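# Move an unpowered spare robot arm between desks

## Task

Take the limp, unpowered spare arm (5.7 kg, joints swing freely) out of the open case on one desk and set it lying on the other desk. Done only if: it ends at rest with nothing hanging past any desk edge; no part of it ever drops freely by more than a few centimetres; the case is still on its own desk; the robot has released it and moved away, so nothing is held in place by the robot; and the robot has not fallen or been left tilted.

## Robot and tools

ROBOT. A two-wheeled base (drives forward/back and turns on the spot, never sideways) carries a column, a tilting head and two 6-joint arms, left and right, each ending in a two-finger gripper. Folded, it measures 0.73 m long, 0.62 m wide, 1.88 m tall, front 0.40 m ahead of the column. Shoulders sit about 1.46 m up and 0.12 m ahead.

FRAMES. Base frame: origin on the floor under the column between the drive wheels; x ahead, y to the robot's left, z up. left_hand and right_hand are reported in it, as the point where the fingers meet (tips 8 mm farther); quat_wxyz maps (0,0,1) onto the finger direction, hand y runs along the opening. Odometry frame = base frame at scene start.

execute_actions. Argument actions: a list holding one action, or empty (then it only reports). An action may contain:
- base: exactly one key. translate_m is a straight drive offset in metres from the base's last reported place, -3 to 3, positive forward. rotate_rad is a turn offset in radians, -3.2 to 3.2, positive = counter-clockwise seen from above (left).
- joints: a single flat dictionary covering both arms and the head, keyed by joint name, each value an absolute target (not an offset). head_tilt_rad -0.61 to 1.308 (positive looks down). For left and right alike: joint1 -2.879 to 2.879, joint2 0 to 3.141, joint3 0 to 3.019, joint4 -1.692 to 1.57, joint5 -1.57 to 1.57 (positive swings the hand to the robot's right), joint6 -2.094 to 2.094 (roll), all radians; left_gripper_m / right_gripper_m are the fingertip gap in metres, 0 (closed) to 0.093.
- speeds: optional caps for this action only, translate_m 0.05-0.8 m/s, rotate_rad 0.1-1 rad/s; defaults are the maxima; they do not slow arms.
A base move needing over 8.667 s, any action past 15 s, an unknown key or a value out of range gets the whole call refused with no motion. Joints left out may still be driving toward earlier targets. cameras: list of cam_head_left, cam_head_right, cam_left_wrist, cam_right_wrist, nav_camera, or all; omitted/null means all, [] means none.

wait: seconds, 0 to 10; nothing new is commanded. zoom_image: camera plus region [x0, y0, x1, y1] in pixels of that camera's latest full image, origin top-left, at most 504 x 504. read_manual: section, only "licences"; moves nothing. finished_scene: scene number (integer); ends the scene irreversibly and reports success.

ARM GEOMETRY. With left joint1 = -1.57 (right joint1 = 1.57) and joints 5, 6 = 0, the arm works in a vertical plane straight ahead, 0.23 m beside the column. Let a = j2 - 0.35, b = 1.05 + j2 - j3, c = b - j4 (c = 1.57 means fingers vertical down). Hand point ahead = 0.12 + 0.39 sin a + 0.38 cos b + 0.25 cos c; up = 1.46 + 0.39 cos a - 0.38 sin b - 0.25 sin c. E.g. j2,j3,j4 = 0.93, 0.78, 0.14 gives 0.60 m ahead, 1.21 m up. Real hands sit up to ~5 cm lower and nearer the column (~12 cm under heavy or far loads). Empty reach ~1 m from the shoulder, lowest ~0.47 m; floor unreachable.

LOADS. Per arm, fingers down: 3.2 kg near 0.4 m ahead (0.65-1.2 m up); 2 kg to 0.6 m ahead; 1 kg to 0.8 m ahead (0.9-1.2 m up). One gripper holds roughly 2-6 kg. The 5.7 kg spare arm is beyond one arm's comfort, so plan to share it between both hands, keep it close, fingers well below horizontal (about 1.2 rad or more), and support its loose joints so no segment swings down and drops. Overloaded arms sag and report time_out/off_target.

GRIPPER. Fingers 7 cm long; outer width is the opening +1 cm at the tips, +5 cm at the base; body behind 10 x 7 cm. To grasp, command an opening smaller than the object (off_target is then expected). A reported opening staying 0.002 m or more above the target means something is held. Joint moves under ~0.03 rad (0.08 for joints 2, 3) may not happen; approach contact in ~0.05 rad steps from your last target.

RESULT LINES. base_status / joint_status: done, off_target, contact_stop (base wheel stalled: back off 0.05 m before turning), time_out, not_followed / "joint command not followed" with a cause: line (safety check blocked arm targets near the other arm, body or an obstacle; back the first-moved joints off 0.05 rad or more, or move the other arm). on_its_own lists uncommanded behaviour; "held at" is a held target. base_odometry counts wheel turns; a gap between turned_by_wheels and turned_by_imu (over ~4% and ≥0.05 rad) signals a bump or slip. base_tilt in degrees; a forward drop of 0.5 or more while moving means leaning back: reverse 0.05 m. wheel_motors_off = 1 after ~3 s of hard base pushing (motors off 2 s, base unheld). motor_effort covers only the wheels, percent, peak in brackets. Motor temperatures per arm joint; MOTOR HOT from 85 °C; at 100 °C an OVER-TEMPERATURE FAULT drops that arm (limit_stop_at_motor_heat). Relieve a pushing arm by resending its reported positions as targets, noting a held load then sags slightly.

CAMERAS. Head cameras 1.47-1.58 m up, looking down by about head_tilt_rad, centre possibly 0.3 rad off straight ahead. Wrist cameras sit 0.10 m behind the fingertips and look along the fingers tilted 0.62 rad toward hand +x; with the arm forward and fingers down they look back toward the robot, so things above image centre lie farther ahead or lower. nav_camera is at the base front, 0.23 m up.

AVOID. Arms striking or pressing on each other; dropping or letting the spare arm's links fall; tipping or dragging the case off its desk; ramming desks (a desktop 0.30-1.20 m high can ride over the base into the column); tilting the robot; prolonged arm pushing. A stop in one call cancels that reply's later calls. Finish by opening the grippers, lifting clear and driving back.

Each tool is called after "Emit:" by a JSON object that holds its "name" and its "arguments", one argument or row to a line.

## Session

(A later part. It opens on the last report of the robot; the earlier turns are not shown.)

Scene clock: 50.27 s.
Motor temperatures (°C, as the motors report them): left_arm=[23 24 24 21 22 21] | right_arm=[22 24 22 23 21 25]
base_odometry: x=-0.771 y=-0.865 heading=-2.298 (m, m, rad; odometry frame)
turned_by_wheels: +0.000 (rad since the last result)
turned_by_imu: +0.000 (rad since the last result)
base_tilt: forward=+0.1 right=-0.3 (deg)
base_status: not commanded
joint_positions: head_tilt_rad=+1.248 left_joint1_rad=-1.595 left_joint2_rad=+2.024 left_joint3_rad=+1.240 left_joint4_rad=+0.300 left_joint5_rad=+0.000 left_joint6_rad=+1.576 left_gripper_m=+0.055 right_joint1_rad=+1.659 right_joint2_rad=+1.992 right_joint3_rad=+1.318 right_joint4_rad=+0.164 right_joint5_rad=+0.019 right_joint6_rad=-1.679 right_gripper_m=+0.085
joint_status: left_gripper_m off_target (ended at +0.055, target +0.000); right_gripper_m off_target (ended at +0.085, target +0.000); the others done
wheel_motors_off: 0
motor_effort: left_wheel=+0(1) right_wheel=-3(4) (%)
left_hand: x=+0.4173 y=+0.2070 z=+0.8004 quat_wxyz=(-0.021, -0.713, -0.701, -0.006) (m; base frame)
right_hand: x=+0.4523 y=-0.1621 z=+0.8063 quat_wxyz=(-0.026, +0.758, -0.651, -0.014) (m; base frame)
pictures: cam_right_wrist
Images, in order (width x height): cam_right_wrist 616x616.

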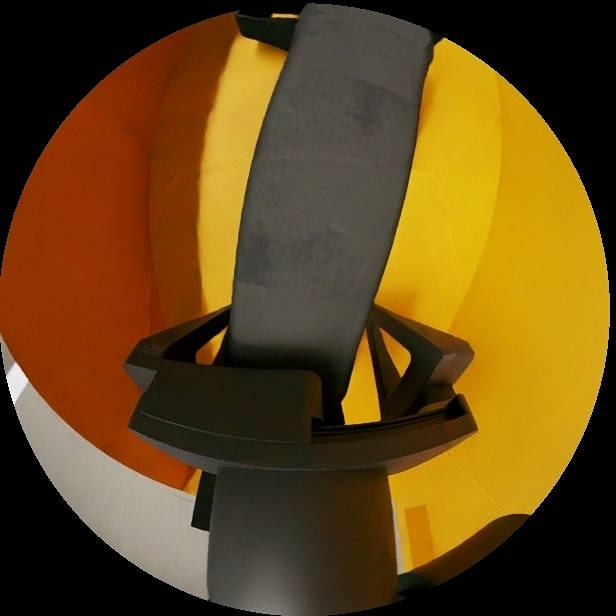

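Gripping the wide shoulder housing crookedly; reopen, shift inward 4 cm, regrip.

Emit:
{"name": "execute_actions", "arguments": {
  "actions": [
    {"joints":{"right_gripper_m":0.093,"right_joint1_rad":1.74,"right_joint5_rad":0.1,"right_joint6_rad":-1.5,"right_joint3_rad":1.3}}
  ],
  "cameras": ["cam_right_wrist"]
}}

Emit:
{"name": "execute_actions", "arguments": {
  "actions": [
    {"joints":{"right_gripper_m":0}}
  ],
  "cameras": ["cam_right_wrist","cam_head_left"]
}}

Scene clock: 53.47 s.
Motor temperatures (°C, as the motors report them): left_arm=[23 25 24 21 22 21] | right_arm=[22 24 22 23 21 25]
base_odometry: x=-0.771 y=-0.865 heading=-2.298 (m, m, rad; odometry frame)
turned_by_wheels: +0.000 (rad since the last result)
turned_by_imu: +0.001 (rad since the last result)
base_tilt: forward=+0.0 right=-0.3 (deg)
base_status: not commanded
joint_positions: head_tilt_rad=+1.248 left_joint1_rad=-1.595 left_joint2_rad=+2.024 left_joint3_rad=+1.240 left_joint4_rad=+0.300 left_joint5_rad=+0.001 left_joint6_rad=+1.576 left_gripper_m=+0.055 right_joint1_rad=+1.749 right_joint2_rad=+2.009 right_joint3_rad=+1.309 right_joint4_rad=+0.168 right_joint5_rad=+0.098 right_joint6_rad=-1.509 right_gripper_m=+0.093
joint_status: all done
wheel_motors_off: 0
motor_effort: left_wheel=-1(2) right_wheel=-1(4) (%)
left_hand: x=+0.4173 y=+0.2068 z=+0.8004 quat_wxyz=(-0.022, -0.713, -0.701, -0.006) (m; base frame)
right_hand: x=+0.4335 y=-0.1097 z=+0.8074 quat_wxyz=(-0.018, +0.717, -0.697, -0.022) (m; base frame)
pictures: cam_right_wrist
Images, in order (width x height): cam_right_wrist 616x616.

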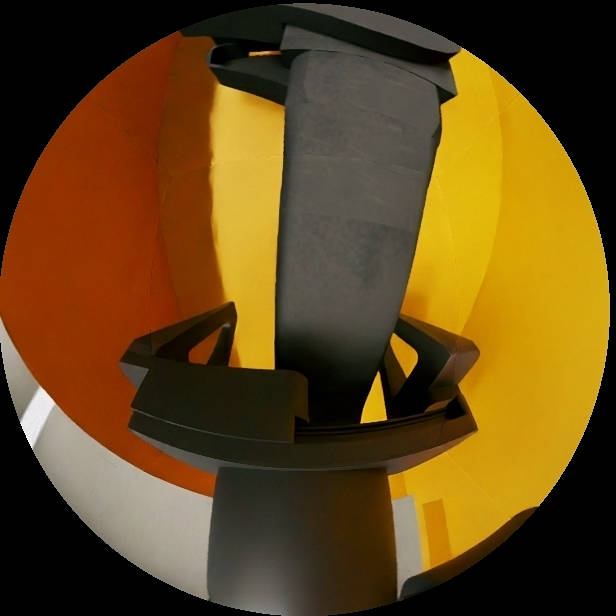

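Scene clock: 54.17 s.
Motor temperatures (°C, as the motors report them): left_arm=[23 25 24 21 22 21] | right_arm=[22 24 22 23 21 25]
base_odometry: x=-0.771 y=-0.865 heading=-2.298 (m, m, rad; odometry frame)
turned_by_wheels: +0.000 (rad since the last result)
turned_by_imu: +0.000 (rad since the last result)
base_tilt: forward=+0.1 right=-0.3 (deg)
base_status: not commanded
joint_positions: head_tilt_rad=+1.248 left_joint1_rad=-1.595 left_joint2_rad=+2.024 left_joint3_rad=+1.240 left_joint4_rad=+0.300 left_joint5_rad=+0.001 left_joint6_rad=+1.576 left_gripper_m=+0.055 right_joint1_rad=+1.748 right_joint2_rad=+2.007 right_joint3_rad=+1.325 right_joint4_rad=+0.175 right_joint5_rad=+0.099 right_joint6_rad=-1.492 right_gripper_m=+0.054
joint_status: right_gripper_m off_target (ended at +0.054, target +0.000)
wheel_motors_off: 0
motor_effort: left_wheel=-2(2) right_wheel=-3(3) (%)
left_hand: x=+0.4173 y=+0.2068 z=+0.8004 quat_wxyz=(-0.022, -0.713, -0.701, -0.006) (m; base frame)
right_hand: x=+0.4462 y=-0.1092 z=+0.8069 quat_wxyz=(-0.026, +0.709, -0.704, -0.013) (m; base frame)
pictures: cam_head_left, cam_right_wrist
Images, in order (width x height): cam_head_left 504x504, cam_right_wrist 616x616.

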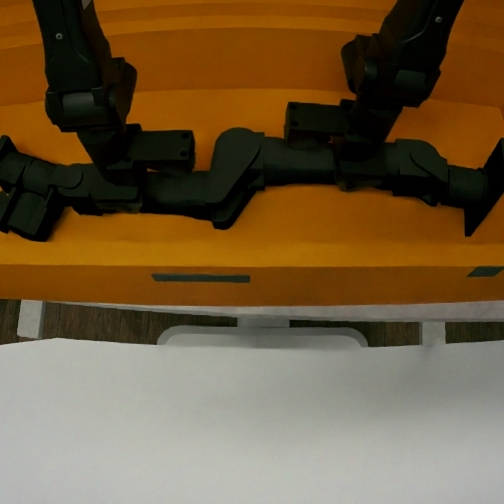

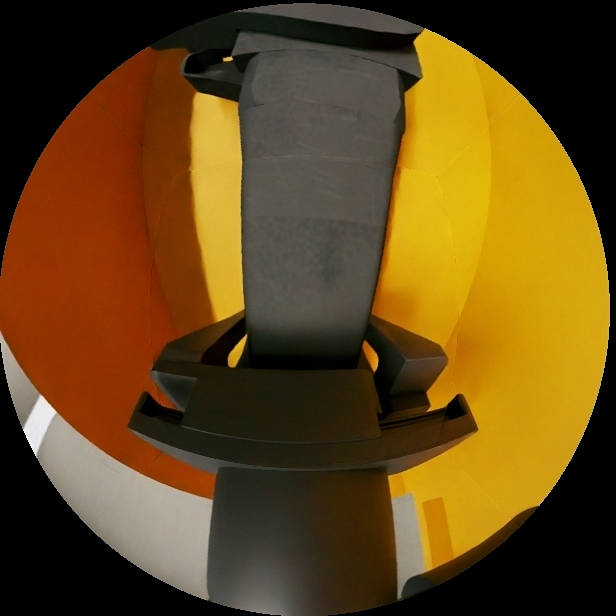

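Emit:
{"name": "execute_actions", "arguments": {
  "actions": [
    {"joints":{"right_gripper_m":0.093,"right_joint1_rad":1.69,"right_joint5_rad":0.06}}
  ],
  "cameras": ["cam_right_wrist"]
}}

Emit:
{"name": "execute_actions", "arguments": {
  "actions": [
    {"joints":{"right_gripper_m":0}}
  ],
  "cameras": ["cam_right_wrist"]
}}

Scene clock: 58.40 s.
Motor temperatures (°C, as the motors report them): left_arm=[23 25 24 21 22 21] | right_arm=[22 25 22 23 21 25]
base_odometry: x=-0.771 y=-0.865 heading=-2.298 (m, m, rad; odometry frame)
turned_by_wheels: +0.000 (rad since the last result)
turned_by_imu: +0.001 (rad since the last result)
base_tilt: forward=+0.1 right=-0.3 (deg)
base_status: not commanded
joint_positions: head_tilt_rad=+1.248 left_joint1_rad=-1.595 left_joint2_rad=+2.024 left_joint3_rad=+1.240 left_joint4_rad=+0.300 left_joint5_rad=+0.001 left_joint6_rad=+1.576 left_gripper_m=+0.055 right_joint1_rad=+1.697 right_joint2_rad=+2.005 right_joint3_rad=+1.305 right_joint4_rad=+0.175 right_joint5_rad=+0.059 right_joint6_rad=-1.495 right_gripper_m=+0.093
joint_status: all done
wheel_motors_off: 0
motor_effort: left_wheel=-1(1) right_wheel=-1(2) (%)
left_hand: x=+0.4173 y=+0.2068 z=+0.8004 quat_wxyz=(-0.022, -0.713, -0.701, -0.006) (m; base frame)
right_hand: x=+0.4372 y=-0.1415 z=+0.8046 quat_wxyz=(-0.017, +0.702, -0.711, -0.018) (m; base frame)
pictures: cam_right_wrist
Images, in order (width x height): cam_right_wrist 616x616.

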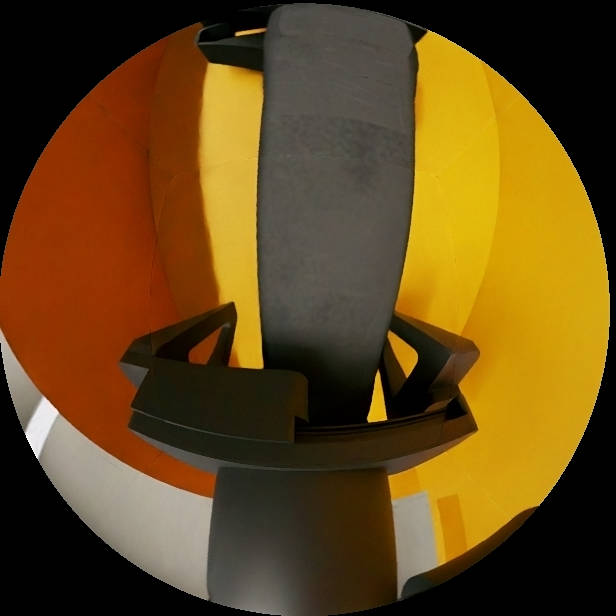

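Scene clock: 59.10 s.
Motor temperatures (°C, as the motors report them): left_arm=[23 25 24 21 22 21] | right_arm=[22 25 22 23 21 25]
base_odometry: x=-0.771 y=-0.865 heading=-2.298 (m, m, rad; odometry frame)
turned_by_wheels: +0.000 (rad since the last result)
turned_by_imu: +0.000 (rad since the last result)
base_tilt: forward=+0.1 right=-0.2 (deg)
base_status: not commanded
joint_positions: head_tilt_rad=+1.248 left_joint1_rad=-1.595 left_joint2_rad=+2.024 left_joint3_rad=+1.240 left_joint4_rad=+0.300 left_joint5_rad=+0.001 left_joint6_rad=+1.576 left_gripper_m=+0.055 right_joint1_rad=+1.697 right_joint2_rad=+2.002 right_joint3_rad=+1.314 right_joint4_rad=+0.175 right_joint5_rad=+0.063 right_joint6_rad=-1.484 right_gripper_m=+0.053
joint_status: right_gripper_m off_target (ended at +0.053, target +0.000)
wheel_motors_off: 0
motor_effort: left_wheel=-1(2) right_wheel=-3(3) (%)
left_hand: x=+0.4173 y=+0.2068 z=+0.8004 quat_wxyz=(-0.022, -0.713, -0.701, -0.006) (m; base frame)
right_hand: x=+0.4450 y=-0.1415 z=+0.8050 quat_wxyz=(-0.020, +0.698, -0.716, -0.013) (m; base frame)
pictures: cam_right_wrist
Images, in order (width x height): cam_right_wrist 616x616.

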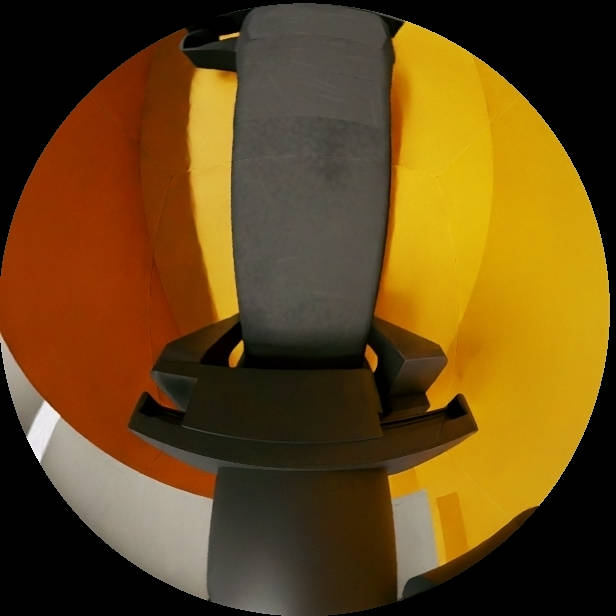

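Lift in the same stages.

Emit:
{"name": "execute_actions", "arguments": {
  "actions": [
    {"joints":{"left_joint2_rad":1.80,"left_joint3_rad":1.08,"left_joint4_rad":0.2,"right_joint2_rad":1.80,"right_joint3_rad":1.15,"right_joint4_rad":0.12}}
  ],
  "cameras": ["cam_head_left"]
}}

Emit:
{"name": "execute_actions", "arguments": {
  "actions": [
    {"joints":{"left_joint2_rad":1.45,"left_joint3_rad":0.97,"left_joint4_rad":-0.04,"right_joint2_rad":1.45,"right_joint3_rad":1.02,"right_joint4_rad":-0.09}}
  ],
  "cameras": ["cam_head_left","cam_left_wrist","cam_right_wrist"]
}}

Scene clock: 62.43 s.
Motor temperatures (°C, as the motors report them): left_arm=[23 25 24 21 22 21] | right_arm=[22 25 22 23 21 25]
base_odometry: x=-0.771 y=-0.865 heading=-2.298 (m, m, rad; odometry frame)
turned_by_wheels: +0.000 (rad since the last result)
turned_by_imu: +0.001 (rad since the last result)
base_tilt: forward=+0.0 right=-0.3 (deg)
base_status: not commanded
joint_positions: head_tilt_rad=+1.248 left_joint1_rad=-1.609 left_joint2_rad=+1.918 left_joint3_rad=+1.114 left_joint4_rad=+0.212 left_joint5_rad=-0.002 left_joint6_rad=+1.574 left_gripper_m=+0.055 right_joint1_rad=+1.694 right_joint2_rad=+1.902 right_joint3_rad=+1.178 right_joint4_rad=+0.122 right_joint5_rad=+0.059 right_joint6_rad=-1.468 right_gripper_m=+0.053
joint_status: all done
wheel_motors_off: 0
motor_effort: left_wheel=+0(3) right_wheel=+0(5) (%)
left_hand: x=+0.3857 y=+0.1988 z=+0.8438 quat_wxyz=(+0.014, -0.715, -0.698, +0.035) (m; base frame)
right_hand: x=+0.4112 y=-0.1499 z=+0.8463 quat_wxyz=(+0.013, +0.694, -0.719, -0.042) (m; base frame)
pictures: cam_head_left
Images, in order (width x height): cam_head_left 504x504.

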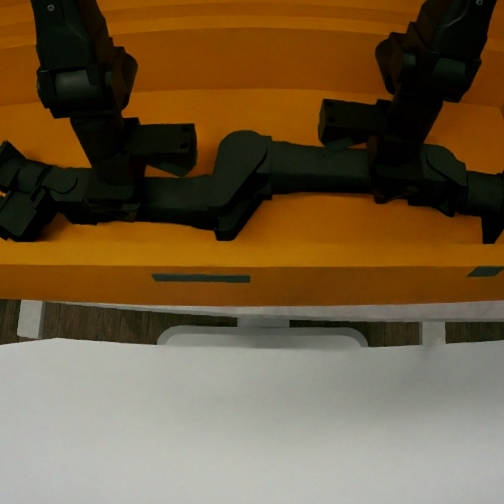

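Scene clock: 64.20 s.
Motor temperatures (°C, as the motors report them): left_arm=[23 25 24 21 22 21] | right_arm=[22 25 22 23 21 25]
base_odometry: x=-0.771 y=-0.865 heading=-2.298 (m, m, rad; odometry frame)
turned_by_wheels: +0.000 (rad since the last result)
turned_by_imu: +0.000 (rad since the last result)
base_tilt: forward=+0.1 right=-0.3 (deg)
base_status: not commanded
joint_positions: head_tilt_rad=+1.248 left_joint1_rad=-1.626 left_joint2_rad=+1.564 left_joint3_rad=+0.983 left_joint4_rad=-0.014 left_joint5_rad=+0.006 left_joint6_rad=+1.597 left_gripper_m=+0.055 right_joint1_rad=+1.695 right_joint2_rad=+1.551 right_joint3_rad=+1.026 right_joint4_rad=-0.090 right_joint5_rad=+0.066 right_joint6_rad=-1.433 right_gripper_m=+0.053
joint_status: all done
wheel_motors_off: 0
motor_effort: left_wheel=-1(3) right_wheel=+0(3) (%)
left_hand: x=+0.4450 y=+0.1897 z=+0.9637 quat_wxyz=(+0.006, -0.726, -0.687, +0.044) (m; base frame)
right_hand: x=+0.4584 y=-0.1606 z=+0.9703 quat_wxyz=(+0.021, +0.682, -0.730, -0.044) (m; base frame)
pictures: cam_head_left, cam_left_wrist, cam_right_wrist
Images, in order (width x height): cam_head_left 504x504, cam_left_wrist 616x616, cam_right_wrist 616x616.

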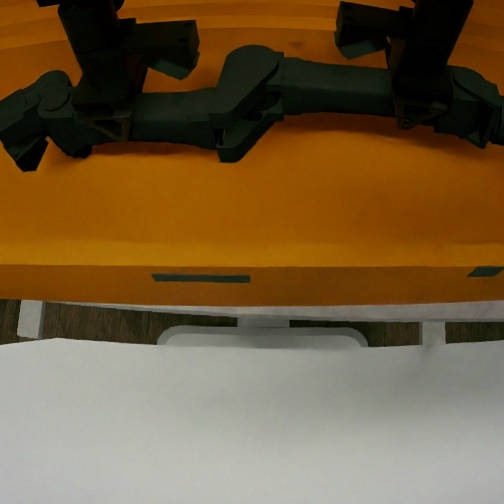

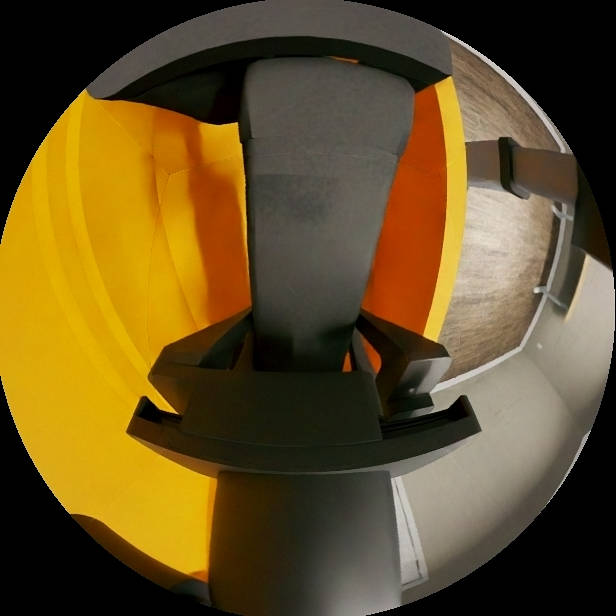

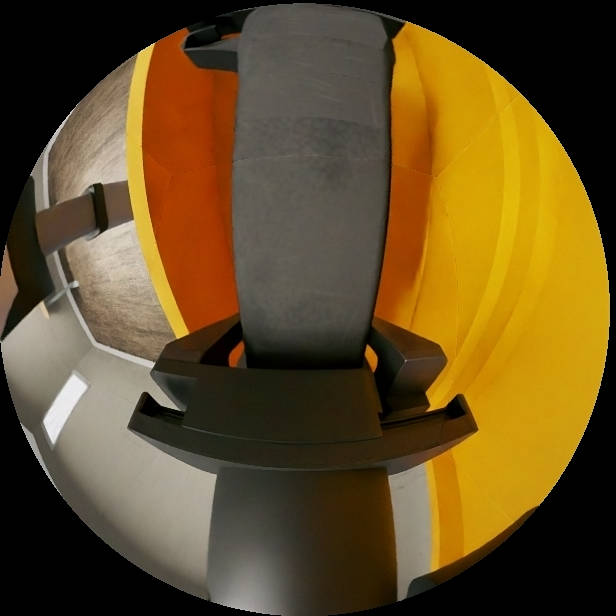

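Emit:
{"name": "execute_actions", "arguments": {
  "actions": [
    {"joints":{"left_joint2_rad":0.82,"left_joint3_rad":0.80,"left_joint4_rad":-0.5,"right_joint2_rad":0.82,"right_joint3_rad":0.85,"right_joint4_rad":-0.55}}
  ],
  "cameras": []
}}

Emit:
{"name": "execute_actions", "arguments": {
  "actions": [
    {"joints":{"head_tilt_rad":0.6,"left_joint2_rad":0.6,"left_joint3_rad":0.85,"left_joint4_rad":-0.74,"right_joint2_rad":0.6,"right_joint3_rad":0.9,"right_joint4_rad":-0.79}}
  ]
}}

Scene clock: 69.00 s.
Motor temperatures (°C, as the motors report them): left_arm=[23 26 25 21 22 21] | right_arm=[22 26 22 23 21 25]
base_odometry: x=-0.771 y=-0.865 heading=-2.298 (m, m, rad; odometry frame)
turned_by_wheels: +0.000 (rad since the last result)
turned_by_imu: +0.001 (rad since the last result)
base_tilt: forward=+0.0 right=-0.2 (deg)
base_status: not commanded
joint_positions: head_tilt_rad=+1.248 left_joint1_rad=-1.661 left_joint2_rad=+0.911 left_joint3_rad=+0.746 left_joint4_rad=-0.476 left_joint5_rad=+0.039 left_joint6_rad=+1.596 left_gripper_m=+0.055 right_joint1_rad=+1.719 right_joint2_rad=+0.946 right_joint3_rad=+0.806 right_joint4_rad=-0.539 right_joint5_rad=+0.055 right_joint6_rad=-1.404 right_gripper_m=+0.053
joint_status: all done
wheel_motors_off: 0
motor_effort: left_wheel=-1(4) right_wheel=-1(6) (%)
left_hand: x=+0.4336 y=+0.1803 z=+1.1814 quat_wxyz=(+0.001, -0.730, -0.679, +0.082) (m; base frame)
right_hand: x=+0.4447 y=-0.1721 z=+1.1798 quat_wxyz=(+0.036, +0.676, -0.732, -0.075) (m; base frame)
pictures: none
No camera images: the call's "cameras" was empty. Leave "cameras" out to get every camera's image.

Scene clock: 70.17 s.
Motor temperatures (°C, as the motors report them): left_arm=[23 26 25 21 23 21] | right_arm=[22 26 23 23 21 25]
base_odometry: x=-0.771 y=-0.865 heading=-2.298 (m, m, rad; odometry frame)
turned_by_wheels: +0.000 (rad since the last result)
turned_by_imu: +0.000 (rad since the last result)
base_tilt: forward=+0.0 right=-0.2 (deg)
base_status: not commanded
joint_positions: head_tilt_rad=+0.618 left_joint1_rad=-1.681 left_joint2_rad=+0.686 left_joint3_rad=+0.778 left_joint4_rad=-0.712 left_joint5_rad=+0.061 left_joint6_rad=+1.603 left_gripper_m=+0.055 right_joint1_rad=+1.727 right_joint2_rad=+0.732 right_joint3_rad=+0.833 right_joint4_rad=-0.765 right_joint5_rad=+0.050 right_joint6_rad=-1.390 right_gripper_m=+0.053
joint_status: all done
wheel_motors_off: 0
motor_effort: left_wheel=+1(3) right_wheel=+2(4) (%)
left_hand: x=+0.4475 y=+0.1754 z=+1.2657 quat_wxyz=(-0.021, -0.735, -0.672, +0.088) (m; base frame)
right_hand: x=+0.4564 y=-0.1782 z=+1.2624 quat_wxyz=(+0.027, +0.673, -0.736, -0.074) (m; base frame)
pictures: cam_head_left, cam_head_right, cam_left_wrist, cam_right_wrist, nav_camera
Images, in order (width x height): cam_head_left 504x504, cam_head_right 504x504, cam_left_wrist 616x616, cam_right_wrist 616x616, nav_camera 504x504.

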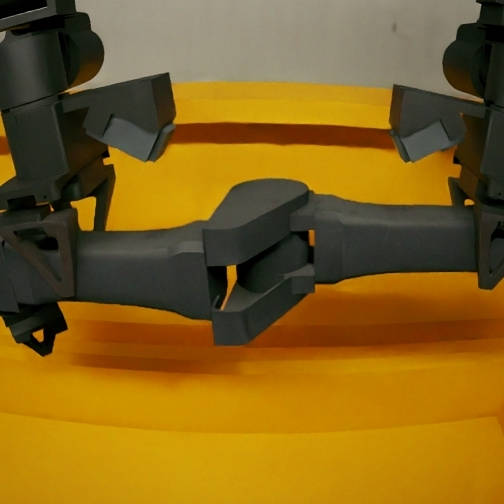

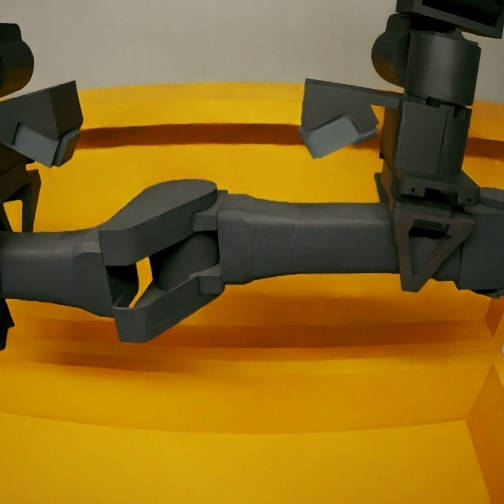

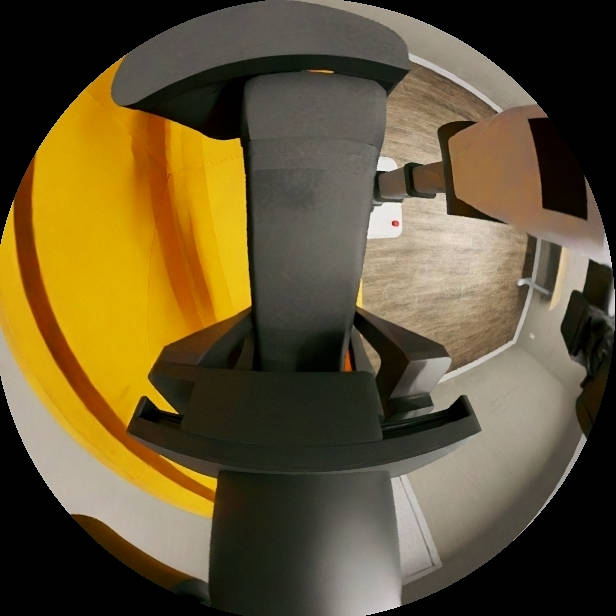

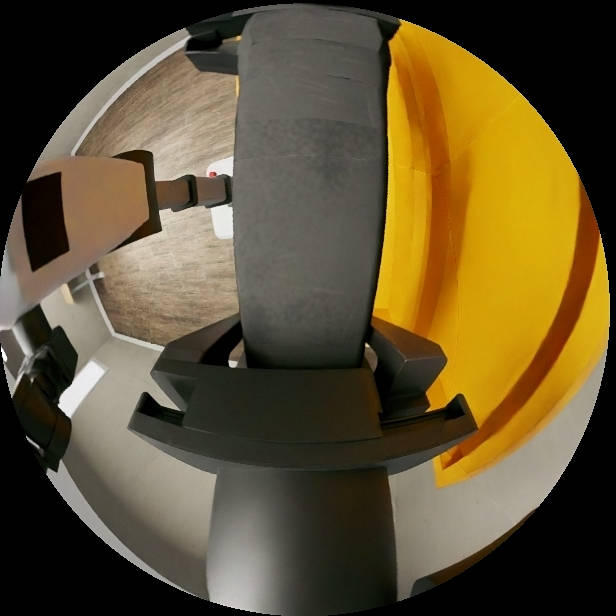

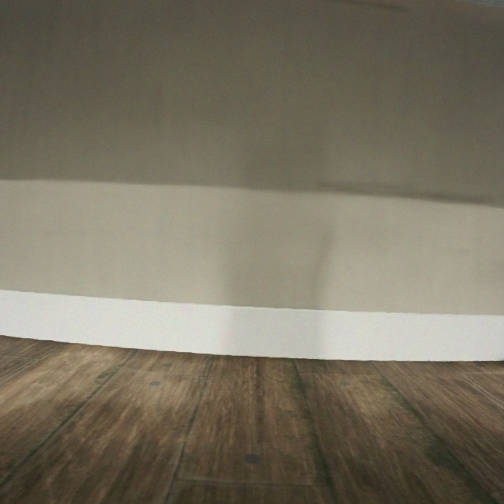

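Emit:
{"name": "execute_actions", "arguments": {
  "actions": [
    {"base":{"translate_m":-1.1},"speeds":{"translate_m":0.2}}
  ],
  "cameras": ["cam_head_right"]
}}

Emit:
{"name": "execute_actions", "arguments": {
  "actions": [
    {"base":{"rotate_rad":3.11},"speeds":{"rotate_rad":0.45}}
  ],
  "cameras": ["cam_head_left","cam_head_right","nav_camera"]
}}

Scene clock: 79.33 s.
Motor temperatures (°C, as the motors report them): left_arm=[23 26 27 21 26 21] | right_arm=[22 27 24 23 21 26]
base_odometry: x=-0.039 y=-0.043 heading=-2.297 (m, m, rad; odometry frame)
turned_by_wheels: +0.002 (rad since the last result)
turned_by_imu: +0.003 (rad since the last result)
base_tilt: forward=+0.0 right=-0.3 (deg)
base_status: done
joint_positions: head_tilt_rad=+0.617 left_joint1_rad=-1.681 left_joint2_rad=+0.691 left_joint3_rad=+0.768 left_joint4_rad=-0.719 left_joint5_rad=+0.061 left_joint6_rad=+1.600 left_gripper_m=+0.055 right_joint1_rad=+1.727 right_joint2_rad=+0.737 right_joint3_rad=+0.823 right_joint4_rad=-0.771 right_joint5_rad=+0.049 right_joint6_rad=-1.389 right_gripper_m=+0.053
joint_status: not commanded
wheel_motors_off: 0
motor_effort: left_wheel=+2(41) right_wheel=-3(40) (%)
left_hand: x=+0.4390 y=+0.1756 z=+1.2623 quat_wxyz=(-0.013, -0.733, -0.673, +0.096) (m; base frame)
right_hand: x=+0.4483 y=-0.1779 z=+1.2589 quat_wxyz=(+0.035, +0.672, -0.735, -0.082) (m; base frame)
pictures: cam_head_right
Images, in order (width x height): cam_head_right 504x504.

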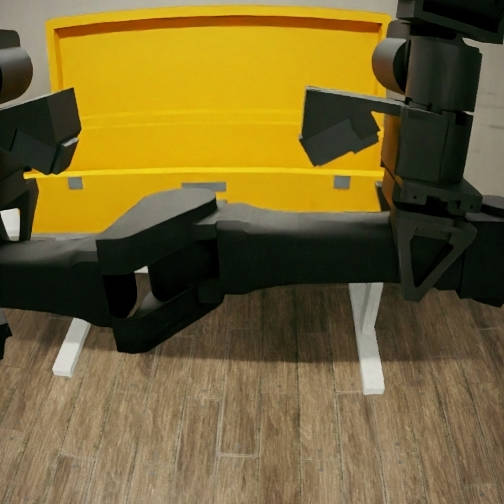

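Scene clock: 87.27 s.
Motor temperatures (°C, as the motors report them): left_arm=[23 27 28 21 28 21] | right_arm=[22 27 25 23 21 26]
base_odometry: x=-0.039 y=-0.043 heading=+0.812 (m, m, rad; odometry frame)
turned_by_wheels: +3.109 (rad since the last result)
turned_by_imu: +3.147 (rad since the last result)
base_tilt: forward=+0.1 right=-0.3 (deg)
base_status: done
joint_positions: head_tilt_rad=+0.617 left_joint1_rad=-1.680 left_joint2_rad=+0.691 left_joint3_rad=+0.768 left_joint4_rad=-0.719 left_joint5_rad=+0.059 left_joint6_rad=+1.600 left_gripper_m=+0.055 right_joint1_rad=+1.730 right_joint2_rad=+0.737 right_joint3_rad=+0.823 right_joint4_rad=-0.771 right_joint5_rad=+0.050 right_joint6_rad=-1.388 right_gripper_m=+0.054
joint_status: not commanded
wheel_motors_off: 0
motor_effort: left_wheel=-5(35) right_wheel=+5(57) (%)
left_hand: x=+0.4390 y=+0.1760 z=+1.2623 quat_wxyz=(-0.012, -0.733, -0.673, +0.096) (m; base frame)
right_hand: x=+0.4482 y=-0.1773 z=+1.2590 quat_wxyz=(+0.035, +0.672, -0.735, -0.082) (m; base frame)
pictures: cam_head_left, cam_head_right, nav_camera
Images, in order (width x height): cam_head_left 504x504, cam_head_right 504x504, nav_camera 504x504.

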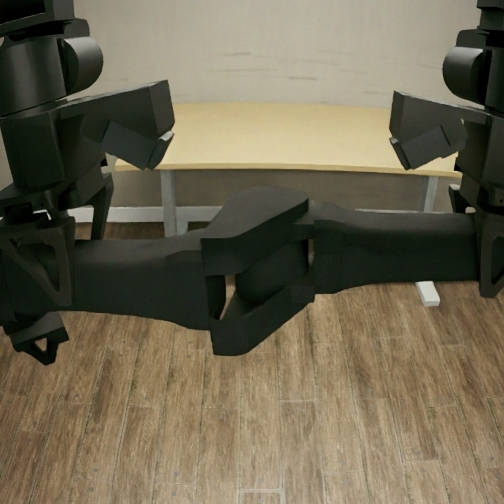

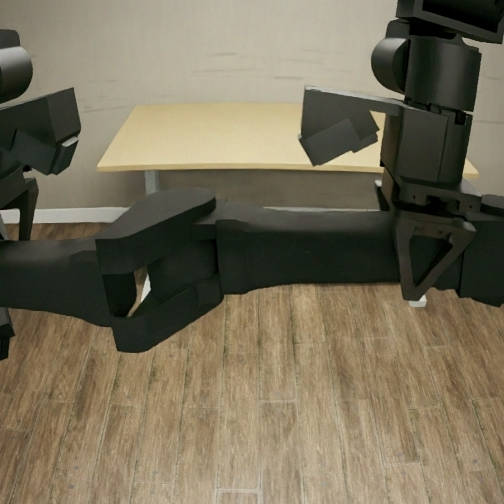

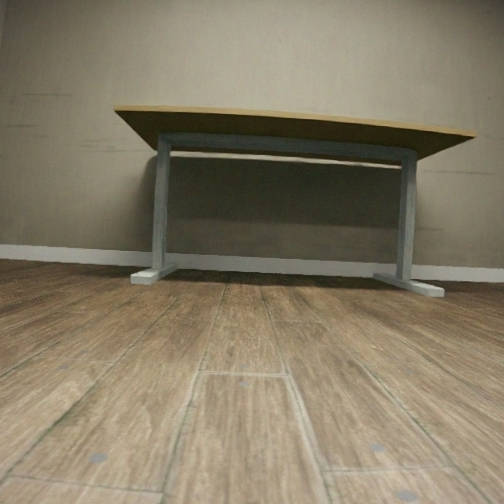

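Emit:
{"name": "execute_actions", "arguments": {
  "actions": [
    {"base":{"rotate_rad":-0.13},"speeds":{"rotate_rad":0.3}}
  ],
  "cameras": []
}}

Emit:
{"name": "execute_actions", "arguments": {
  "actions": [
    {"base":{"translate_m":1.05},"speeds":{"translate_m":0.25}}
  ],
  "cameras": []
}}

Emit:
{"name": "execute_actions", "arguments": {
  "actions": [
    {"base":{"rotate_rad":0.13},"speeds":{"rotate_rad":0.3},"joints":{"head_tilt_rad":1.0}}
  ]
}}

Scene clock: 91.50 s.
Motor temperatures (°C, as the motors report them): left_arm=[23 27 29 21 29 21] | right_arm=[22 27 26 23 21 26]
base_odometry: x=-0.039 y=-0.043 heading=+0.683 (m, m, rad; odometry frame)
turned_by_wheels: -0.129 (rad since the last result)
turned_by_imu: -0.130 (rad since the last result)
base_tilt: forward=+0.2 right=-0.3 (deg)
base_status: done
joint_positions: head_tilt_rad=+0.617 left_joint1_rad=-1.680 left_joint2_rad=+0.691 left_joint3_rad=+0.768 left_joint4_rad=-0.719 left_joint5_rad=+0.059 left_joint6_rad=+1.600 left_gripper_m=+0.055 right_joint1_rad=+1.730 right_joint2_rad=+0.737 right_joint3_rad=+0.823 right_joint4_rad=-0.771 right_joint5_rad=+0.051 right_joint6_rad=-1.387 right_gripper_m=+0.054
joint_status: not commanded
wheel_motors_off: 0
motor_effort: left_wheel=+4(23) right_wheel=-5(27) (%)
left_hand: x=+0.4390 y=+0.1763 z=+1.2622 quat_wxyz=(-0.012, -0.733, -0.673, +0.095) (m; base frame)
right_hand: x=+0.4482 y=-0.1772 z=+1.2590 quat_wxyz=(+0.035, +0.672, -0.735, -0.082) (m; base frame)
pictures: none
No camera images: the call's "cameras" was empty. Leave "cameras" out to get every camera's image.

Scene clock: 96.60 s.
Motor temperatures (°C, as the motors report them): left_arm=[23 27 29 21 30 21] | right_arm=[22 27 26 23 21 26]
base_odometry: x=+0.775 y=+0.620 heading=+0.684 (m, m, rad; odometry frame)
turned_by_wheels: +0.001 (rad since the last result)
turned_by_imu: +0.004 (rad since the last result)
base_tilt: forward=+0.0 right=-0.3 (deg)
base_status: done
joint_positions: head_tilt_rad=+0.617 left_joint1_rad=-1.680 left_joint2_rad=+0.693 left_joint3_rad=+0.771 left_joint4_rad=-0.720 left_joint5_rad=+0.058 left_joint6_rad=+1.600 left_gripper_m=+0.055 right_joint1_rad=+1.730 right_joint2_rad=+0.739 right_joint3_rad=+0.827 right_joint4_rad=-0.770 right_joint5_rad=+0.050 right_joint6_rad=-1.387 right_gripper_m=+0.054
joint_status: not commanded
wheel_motors_off: 0
motor_effort: left_wheel=+2(59) right_wheel=-2(51) (%)
left_hand: x=+0.4406 y=+0.1765 z=+1.2623 quat_wxyz=(-0.012, -0.734, -0.673, +0.094) (m; base frame)
right_hand: x=+0.4501 y=-0.1769 z=+1.2590 quat_wxyz=(+0.034, +0.672, -0.735, -0.081) (m; base frame)
pictures: none
No camera images: the call's "cameras" was empty. Leave "cameras" out to get every camera's image.

Scene clock: 97.93 s.
Motor temperatures (°C, as the motors report them): left_arm=[23 27 30 21 30 21] | right_arm=[22 27 26 23 21 26]
base_odometry: x=+0.775 y=+0.620 heading=+0.813 (m, m, rad; odometry frame)
turned_by_wheels: +0.129 (rad since the last result)
turned_by_imu: +0.129 (rad since the last result)
base_tilt: forward=+0.0 right=-0.3 (deg)
base_status: done
joint_positions: head_tilt_rad=+1.000 left_joint1_rad=-1.679 left_joint2_rad=+0.693 left_joint3_rad=+0.771 left_joint4_rad=-0.720 left_joint5_rad=+0.058 left_joint6_rad=+1.600 left_gripper_m=+0.055 right_joint1_rad=+1.730 right_joint2_rad=+0.740 right_joint3_rad=+0.827 right_joint4_rad=-0.770 right_joint5_rad=+0.050 right_joint6_rad=-1.387 right_gripper_m=+0.054
joint_status: all done
wheel_motors_off: 0
motor_effort: left_wheel=-1(41) right_wheel=+2(43) (%)
left_hand: x=+0.4406 y=+0.1765 z=+1.2623 quat_wxyz=(-0.012, -0.733, -0.673, +0.094) (m; base frame)
right_hand: x=+0.4500 y=-0.1769 z=+1.2589 quat_wxyz=(+0.034, +0.672, -0.735, -0.081) (m; base frame)
pictures: cam_head_left, cam_head_right, cam_left_wrist, cam_right_wrist, nav_camera
Images, in order (width x height): cam_head_left 504x504, cam_head_right 504x504, cam_left_wrist 616x616, cam_right_wrist 616x616, nav_camera 504x504.

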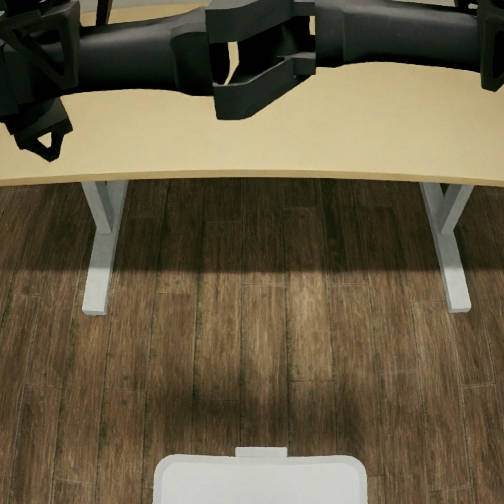

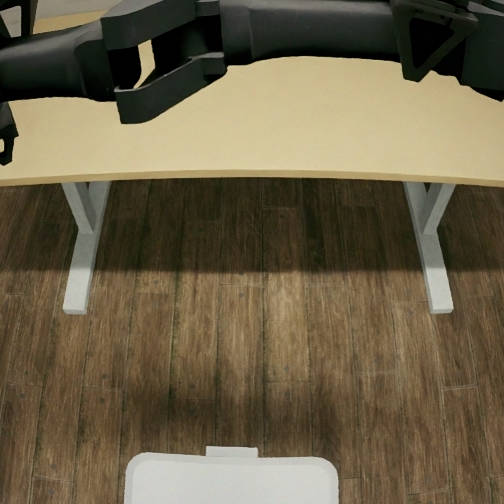

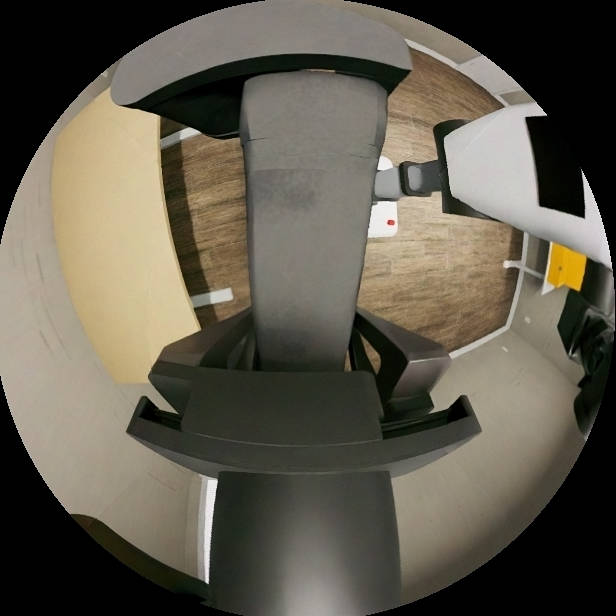

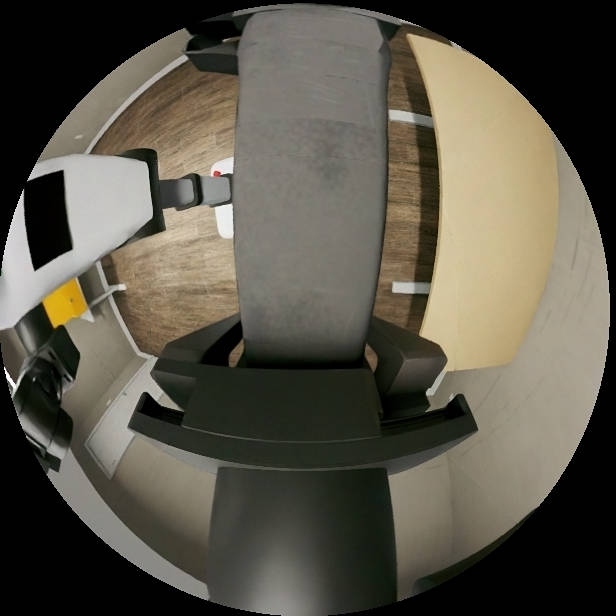

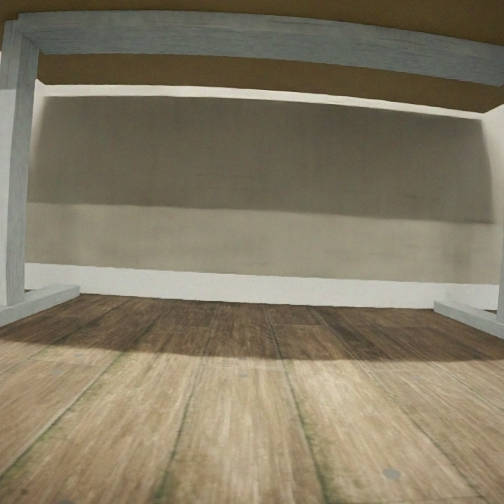

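Emit:
{"name": "execute_actions", "arguments": {
  "actions": [
    {"base":{"translate_m":0.63},"speeds":{"translate_m":0.2},"joints":{"head_tilt_rad":1.25}}
  ],
  "cameras": ["cam_head_left","cam_head_right"]
}}

Emit:
{"name": "execute_actions", "arguments": {
  "actions": [
    {"joints":{"left_joint2_rad":1.40,"left_joint3_rad":1.0,"left_joint4_rad":-0.12,"right_joint2_rad":1.40,"right_joint3_rad":1.05,"right_joint4_rad":-0.17}}
  ]
}}

Scene clock: 126.03 s.
Motor temperatures (°C, as the motors report them): left_arm=[24 27 31 21 33 21] | right_arm=[22 28 27 23 21 27]
base_odometry: x=+1.208 y=+1.078 heading=+0.814 (m, m, rad; odometry frame)
turned_by_wheels: +0.001 (rad since the last result)
turned_by_imu: +0.003 (rad since the last result)
base_tilt: forward=+0.1 right=-0.3 (deg)
base_status: done
joint_positions: head_tilt_rad=+1.247 left_joint1_rad=-1.679 left_joint2_rad=+0.693 left_joint3_rad=+0.772 left_joint4_rad=-0.720 left_joint5_rad=+0.058 left_joint6_rad=+1.600 left_gripper_m=+0.055 right_joint1_rad=+1.730 right_joint2_rad=+0.740 right_joint3_rad=+0.827 right_joint4_rad=-0.770 right_joint5_rad=+0.050 right_joint6_rad=-1.387 right_gripper_m=+0.054
joint_status: all done
wheel_motors_off: 0
motor_effort: left_wheel=+2(50) right_wheel=-2(46) (%)
left_hand: x=+0.4406 y=+0.1766 z=+1.2622 quat_wxyz=(-0.011, -0.733, -0.673, +0.095) (m; base frame)
right_hand: x=+0.4499 y=-0.1769 z=+1.2586 quat_wxyz=(+0.034, +0.673, -0.735, -0.081) (m; base frame)
pictures: cam_head_left, cam_head_right
Images, in order (width x height): cam_head_left 504x504, cam_head_right 504x504.

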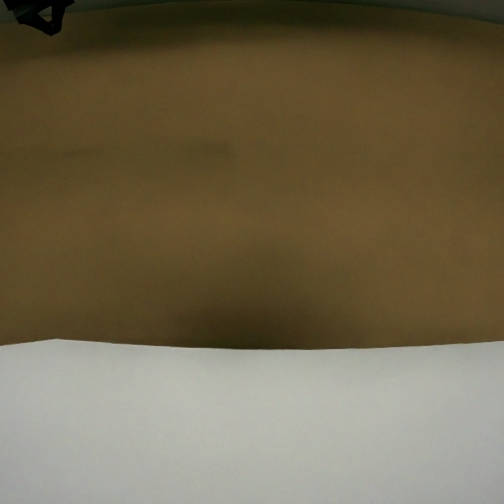

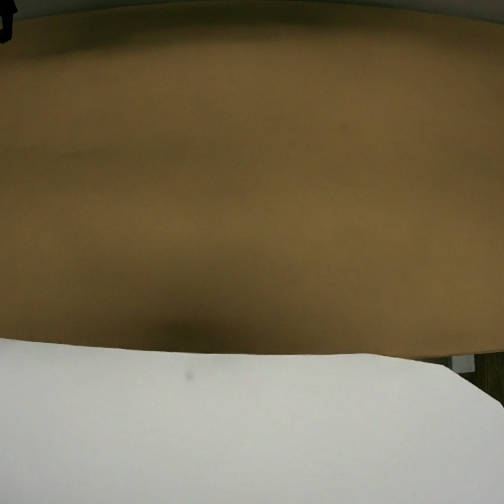

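Scene clock: 128.37 s.
Motor temperatures (°C, as the motors report them): left_arm=[24 28 31 21 32 21] | right_arm=[22 28 27 23 21 26]
base_odometry: x=+1.208 y=+1.078 heading=+0.814 (m, m, rad; odometry frame)
turned_by_wheels: +0.000 (rad since the last result)
turned_by_imu: +0.001 (rad since the last result)
base_tilt: forward=+0.1 right=-0.2 (deg)
base_status: not commanded
joint_positions: head_tilt_rad=+1.247 left_joint1_rad=-1.624 left_joint2_rad=+1.535 left_joint3_rad=+1.005 left_joint4_rad=-0.101 left_joint5_rad=+0.016 left_joint6_rad=+1.611 left_gripper_m=+0.054 right_joint1_rad=+1.696 right_joint2_rad=+1.516 right_joint3_rad=+1.049 right_joint4_rad=-0.167 right_joint5_rad=+0.068 right_joint6_rad=-1.440 right_gripper_m=+0.054
joint_status: all done
wheel_motors_off: 0
motor_effort: left_wheel=+2(7) right_wheel=-3(9) (%)
left_hand: x=+0.4518 y=+0.1897 z=+0.9741 quat_wxyz=(+0.015, -0.729, -0.681, +0.060) (m; base frame)
right_hand: x=+0.4711 y=-0.1611 z=+0.9837 quat_wxyz=(+0.028, +0.685, -0.726, -0.049) (m; base frame)
pictures: cam_head_left, cam_head_right, cam_left_wrist, cam_right_wrist, nav_camera
Images, in order (width x height): cam_head_left 504x504, cam_head_right 504x504, cam_left_wrist 616x616, cam_right_wrist 616x616, nav_camera 504x504.

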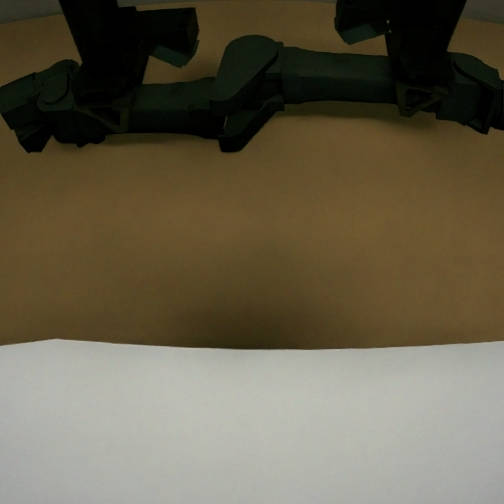

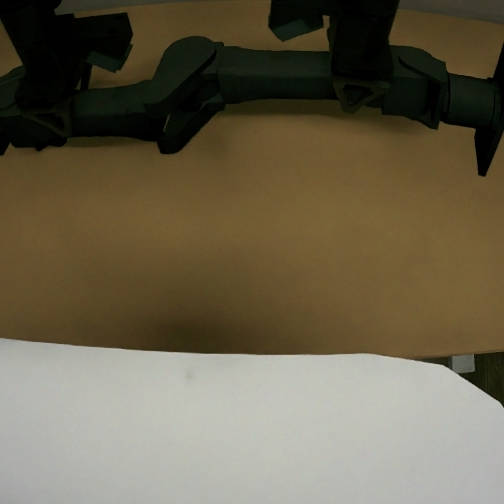

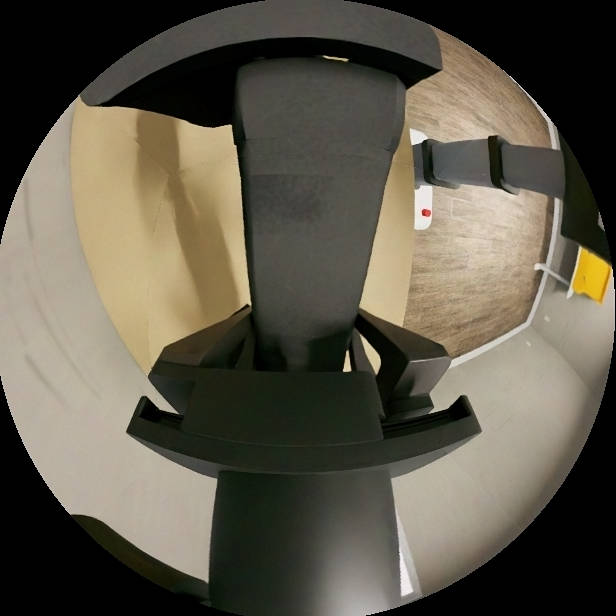

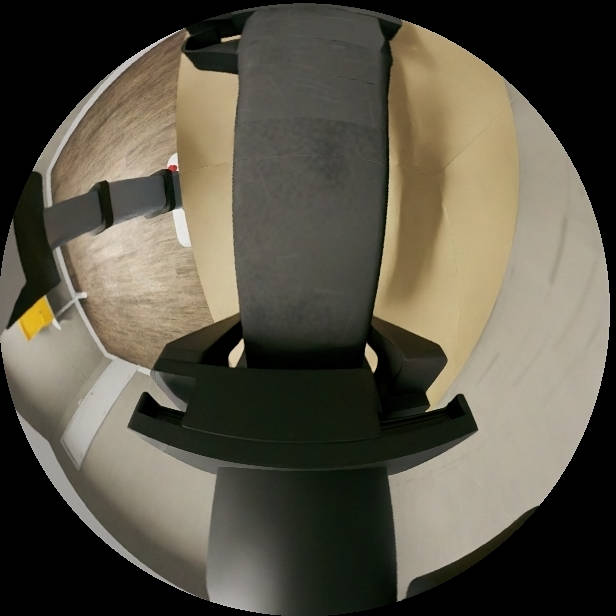

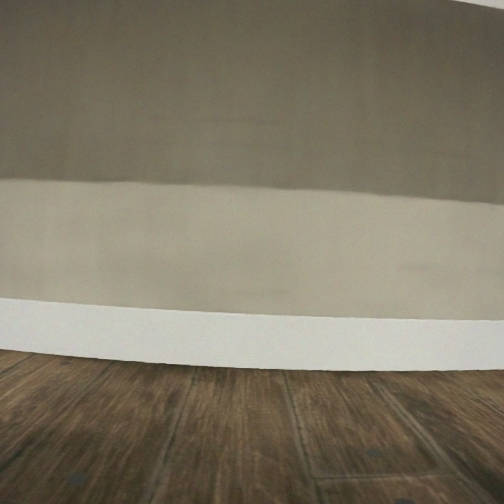

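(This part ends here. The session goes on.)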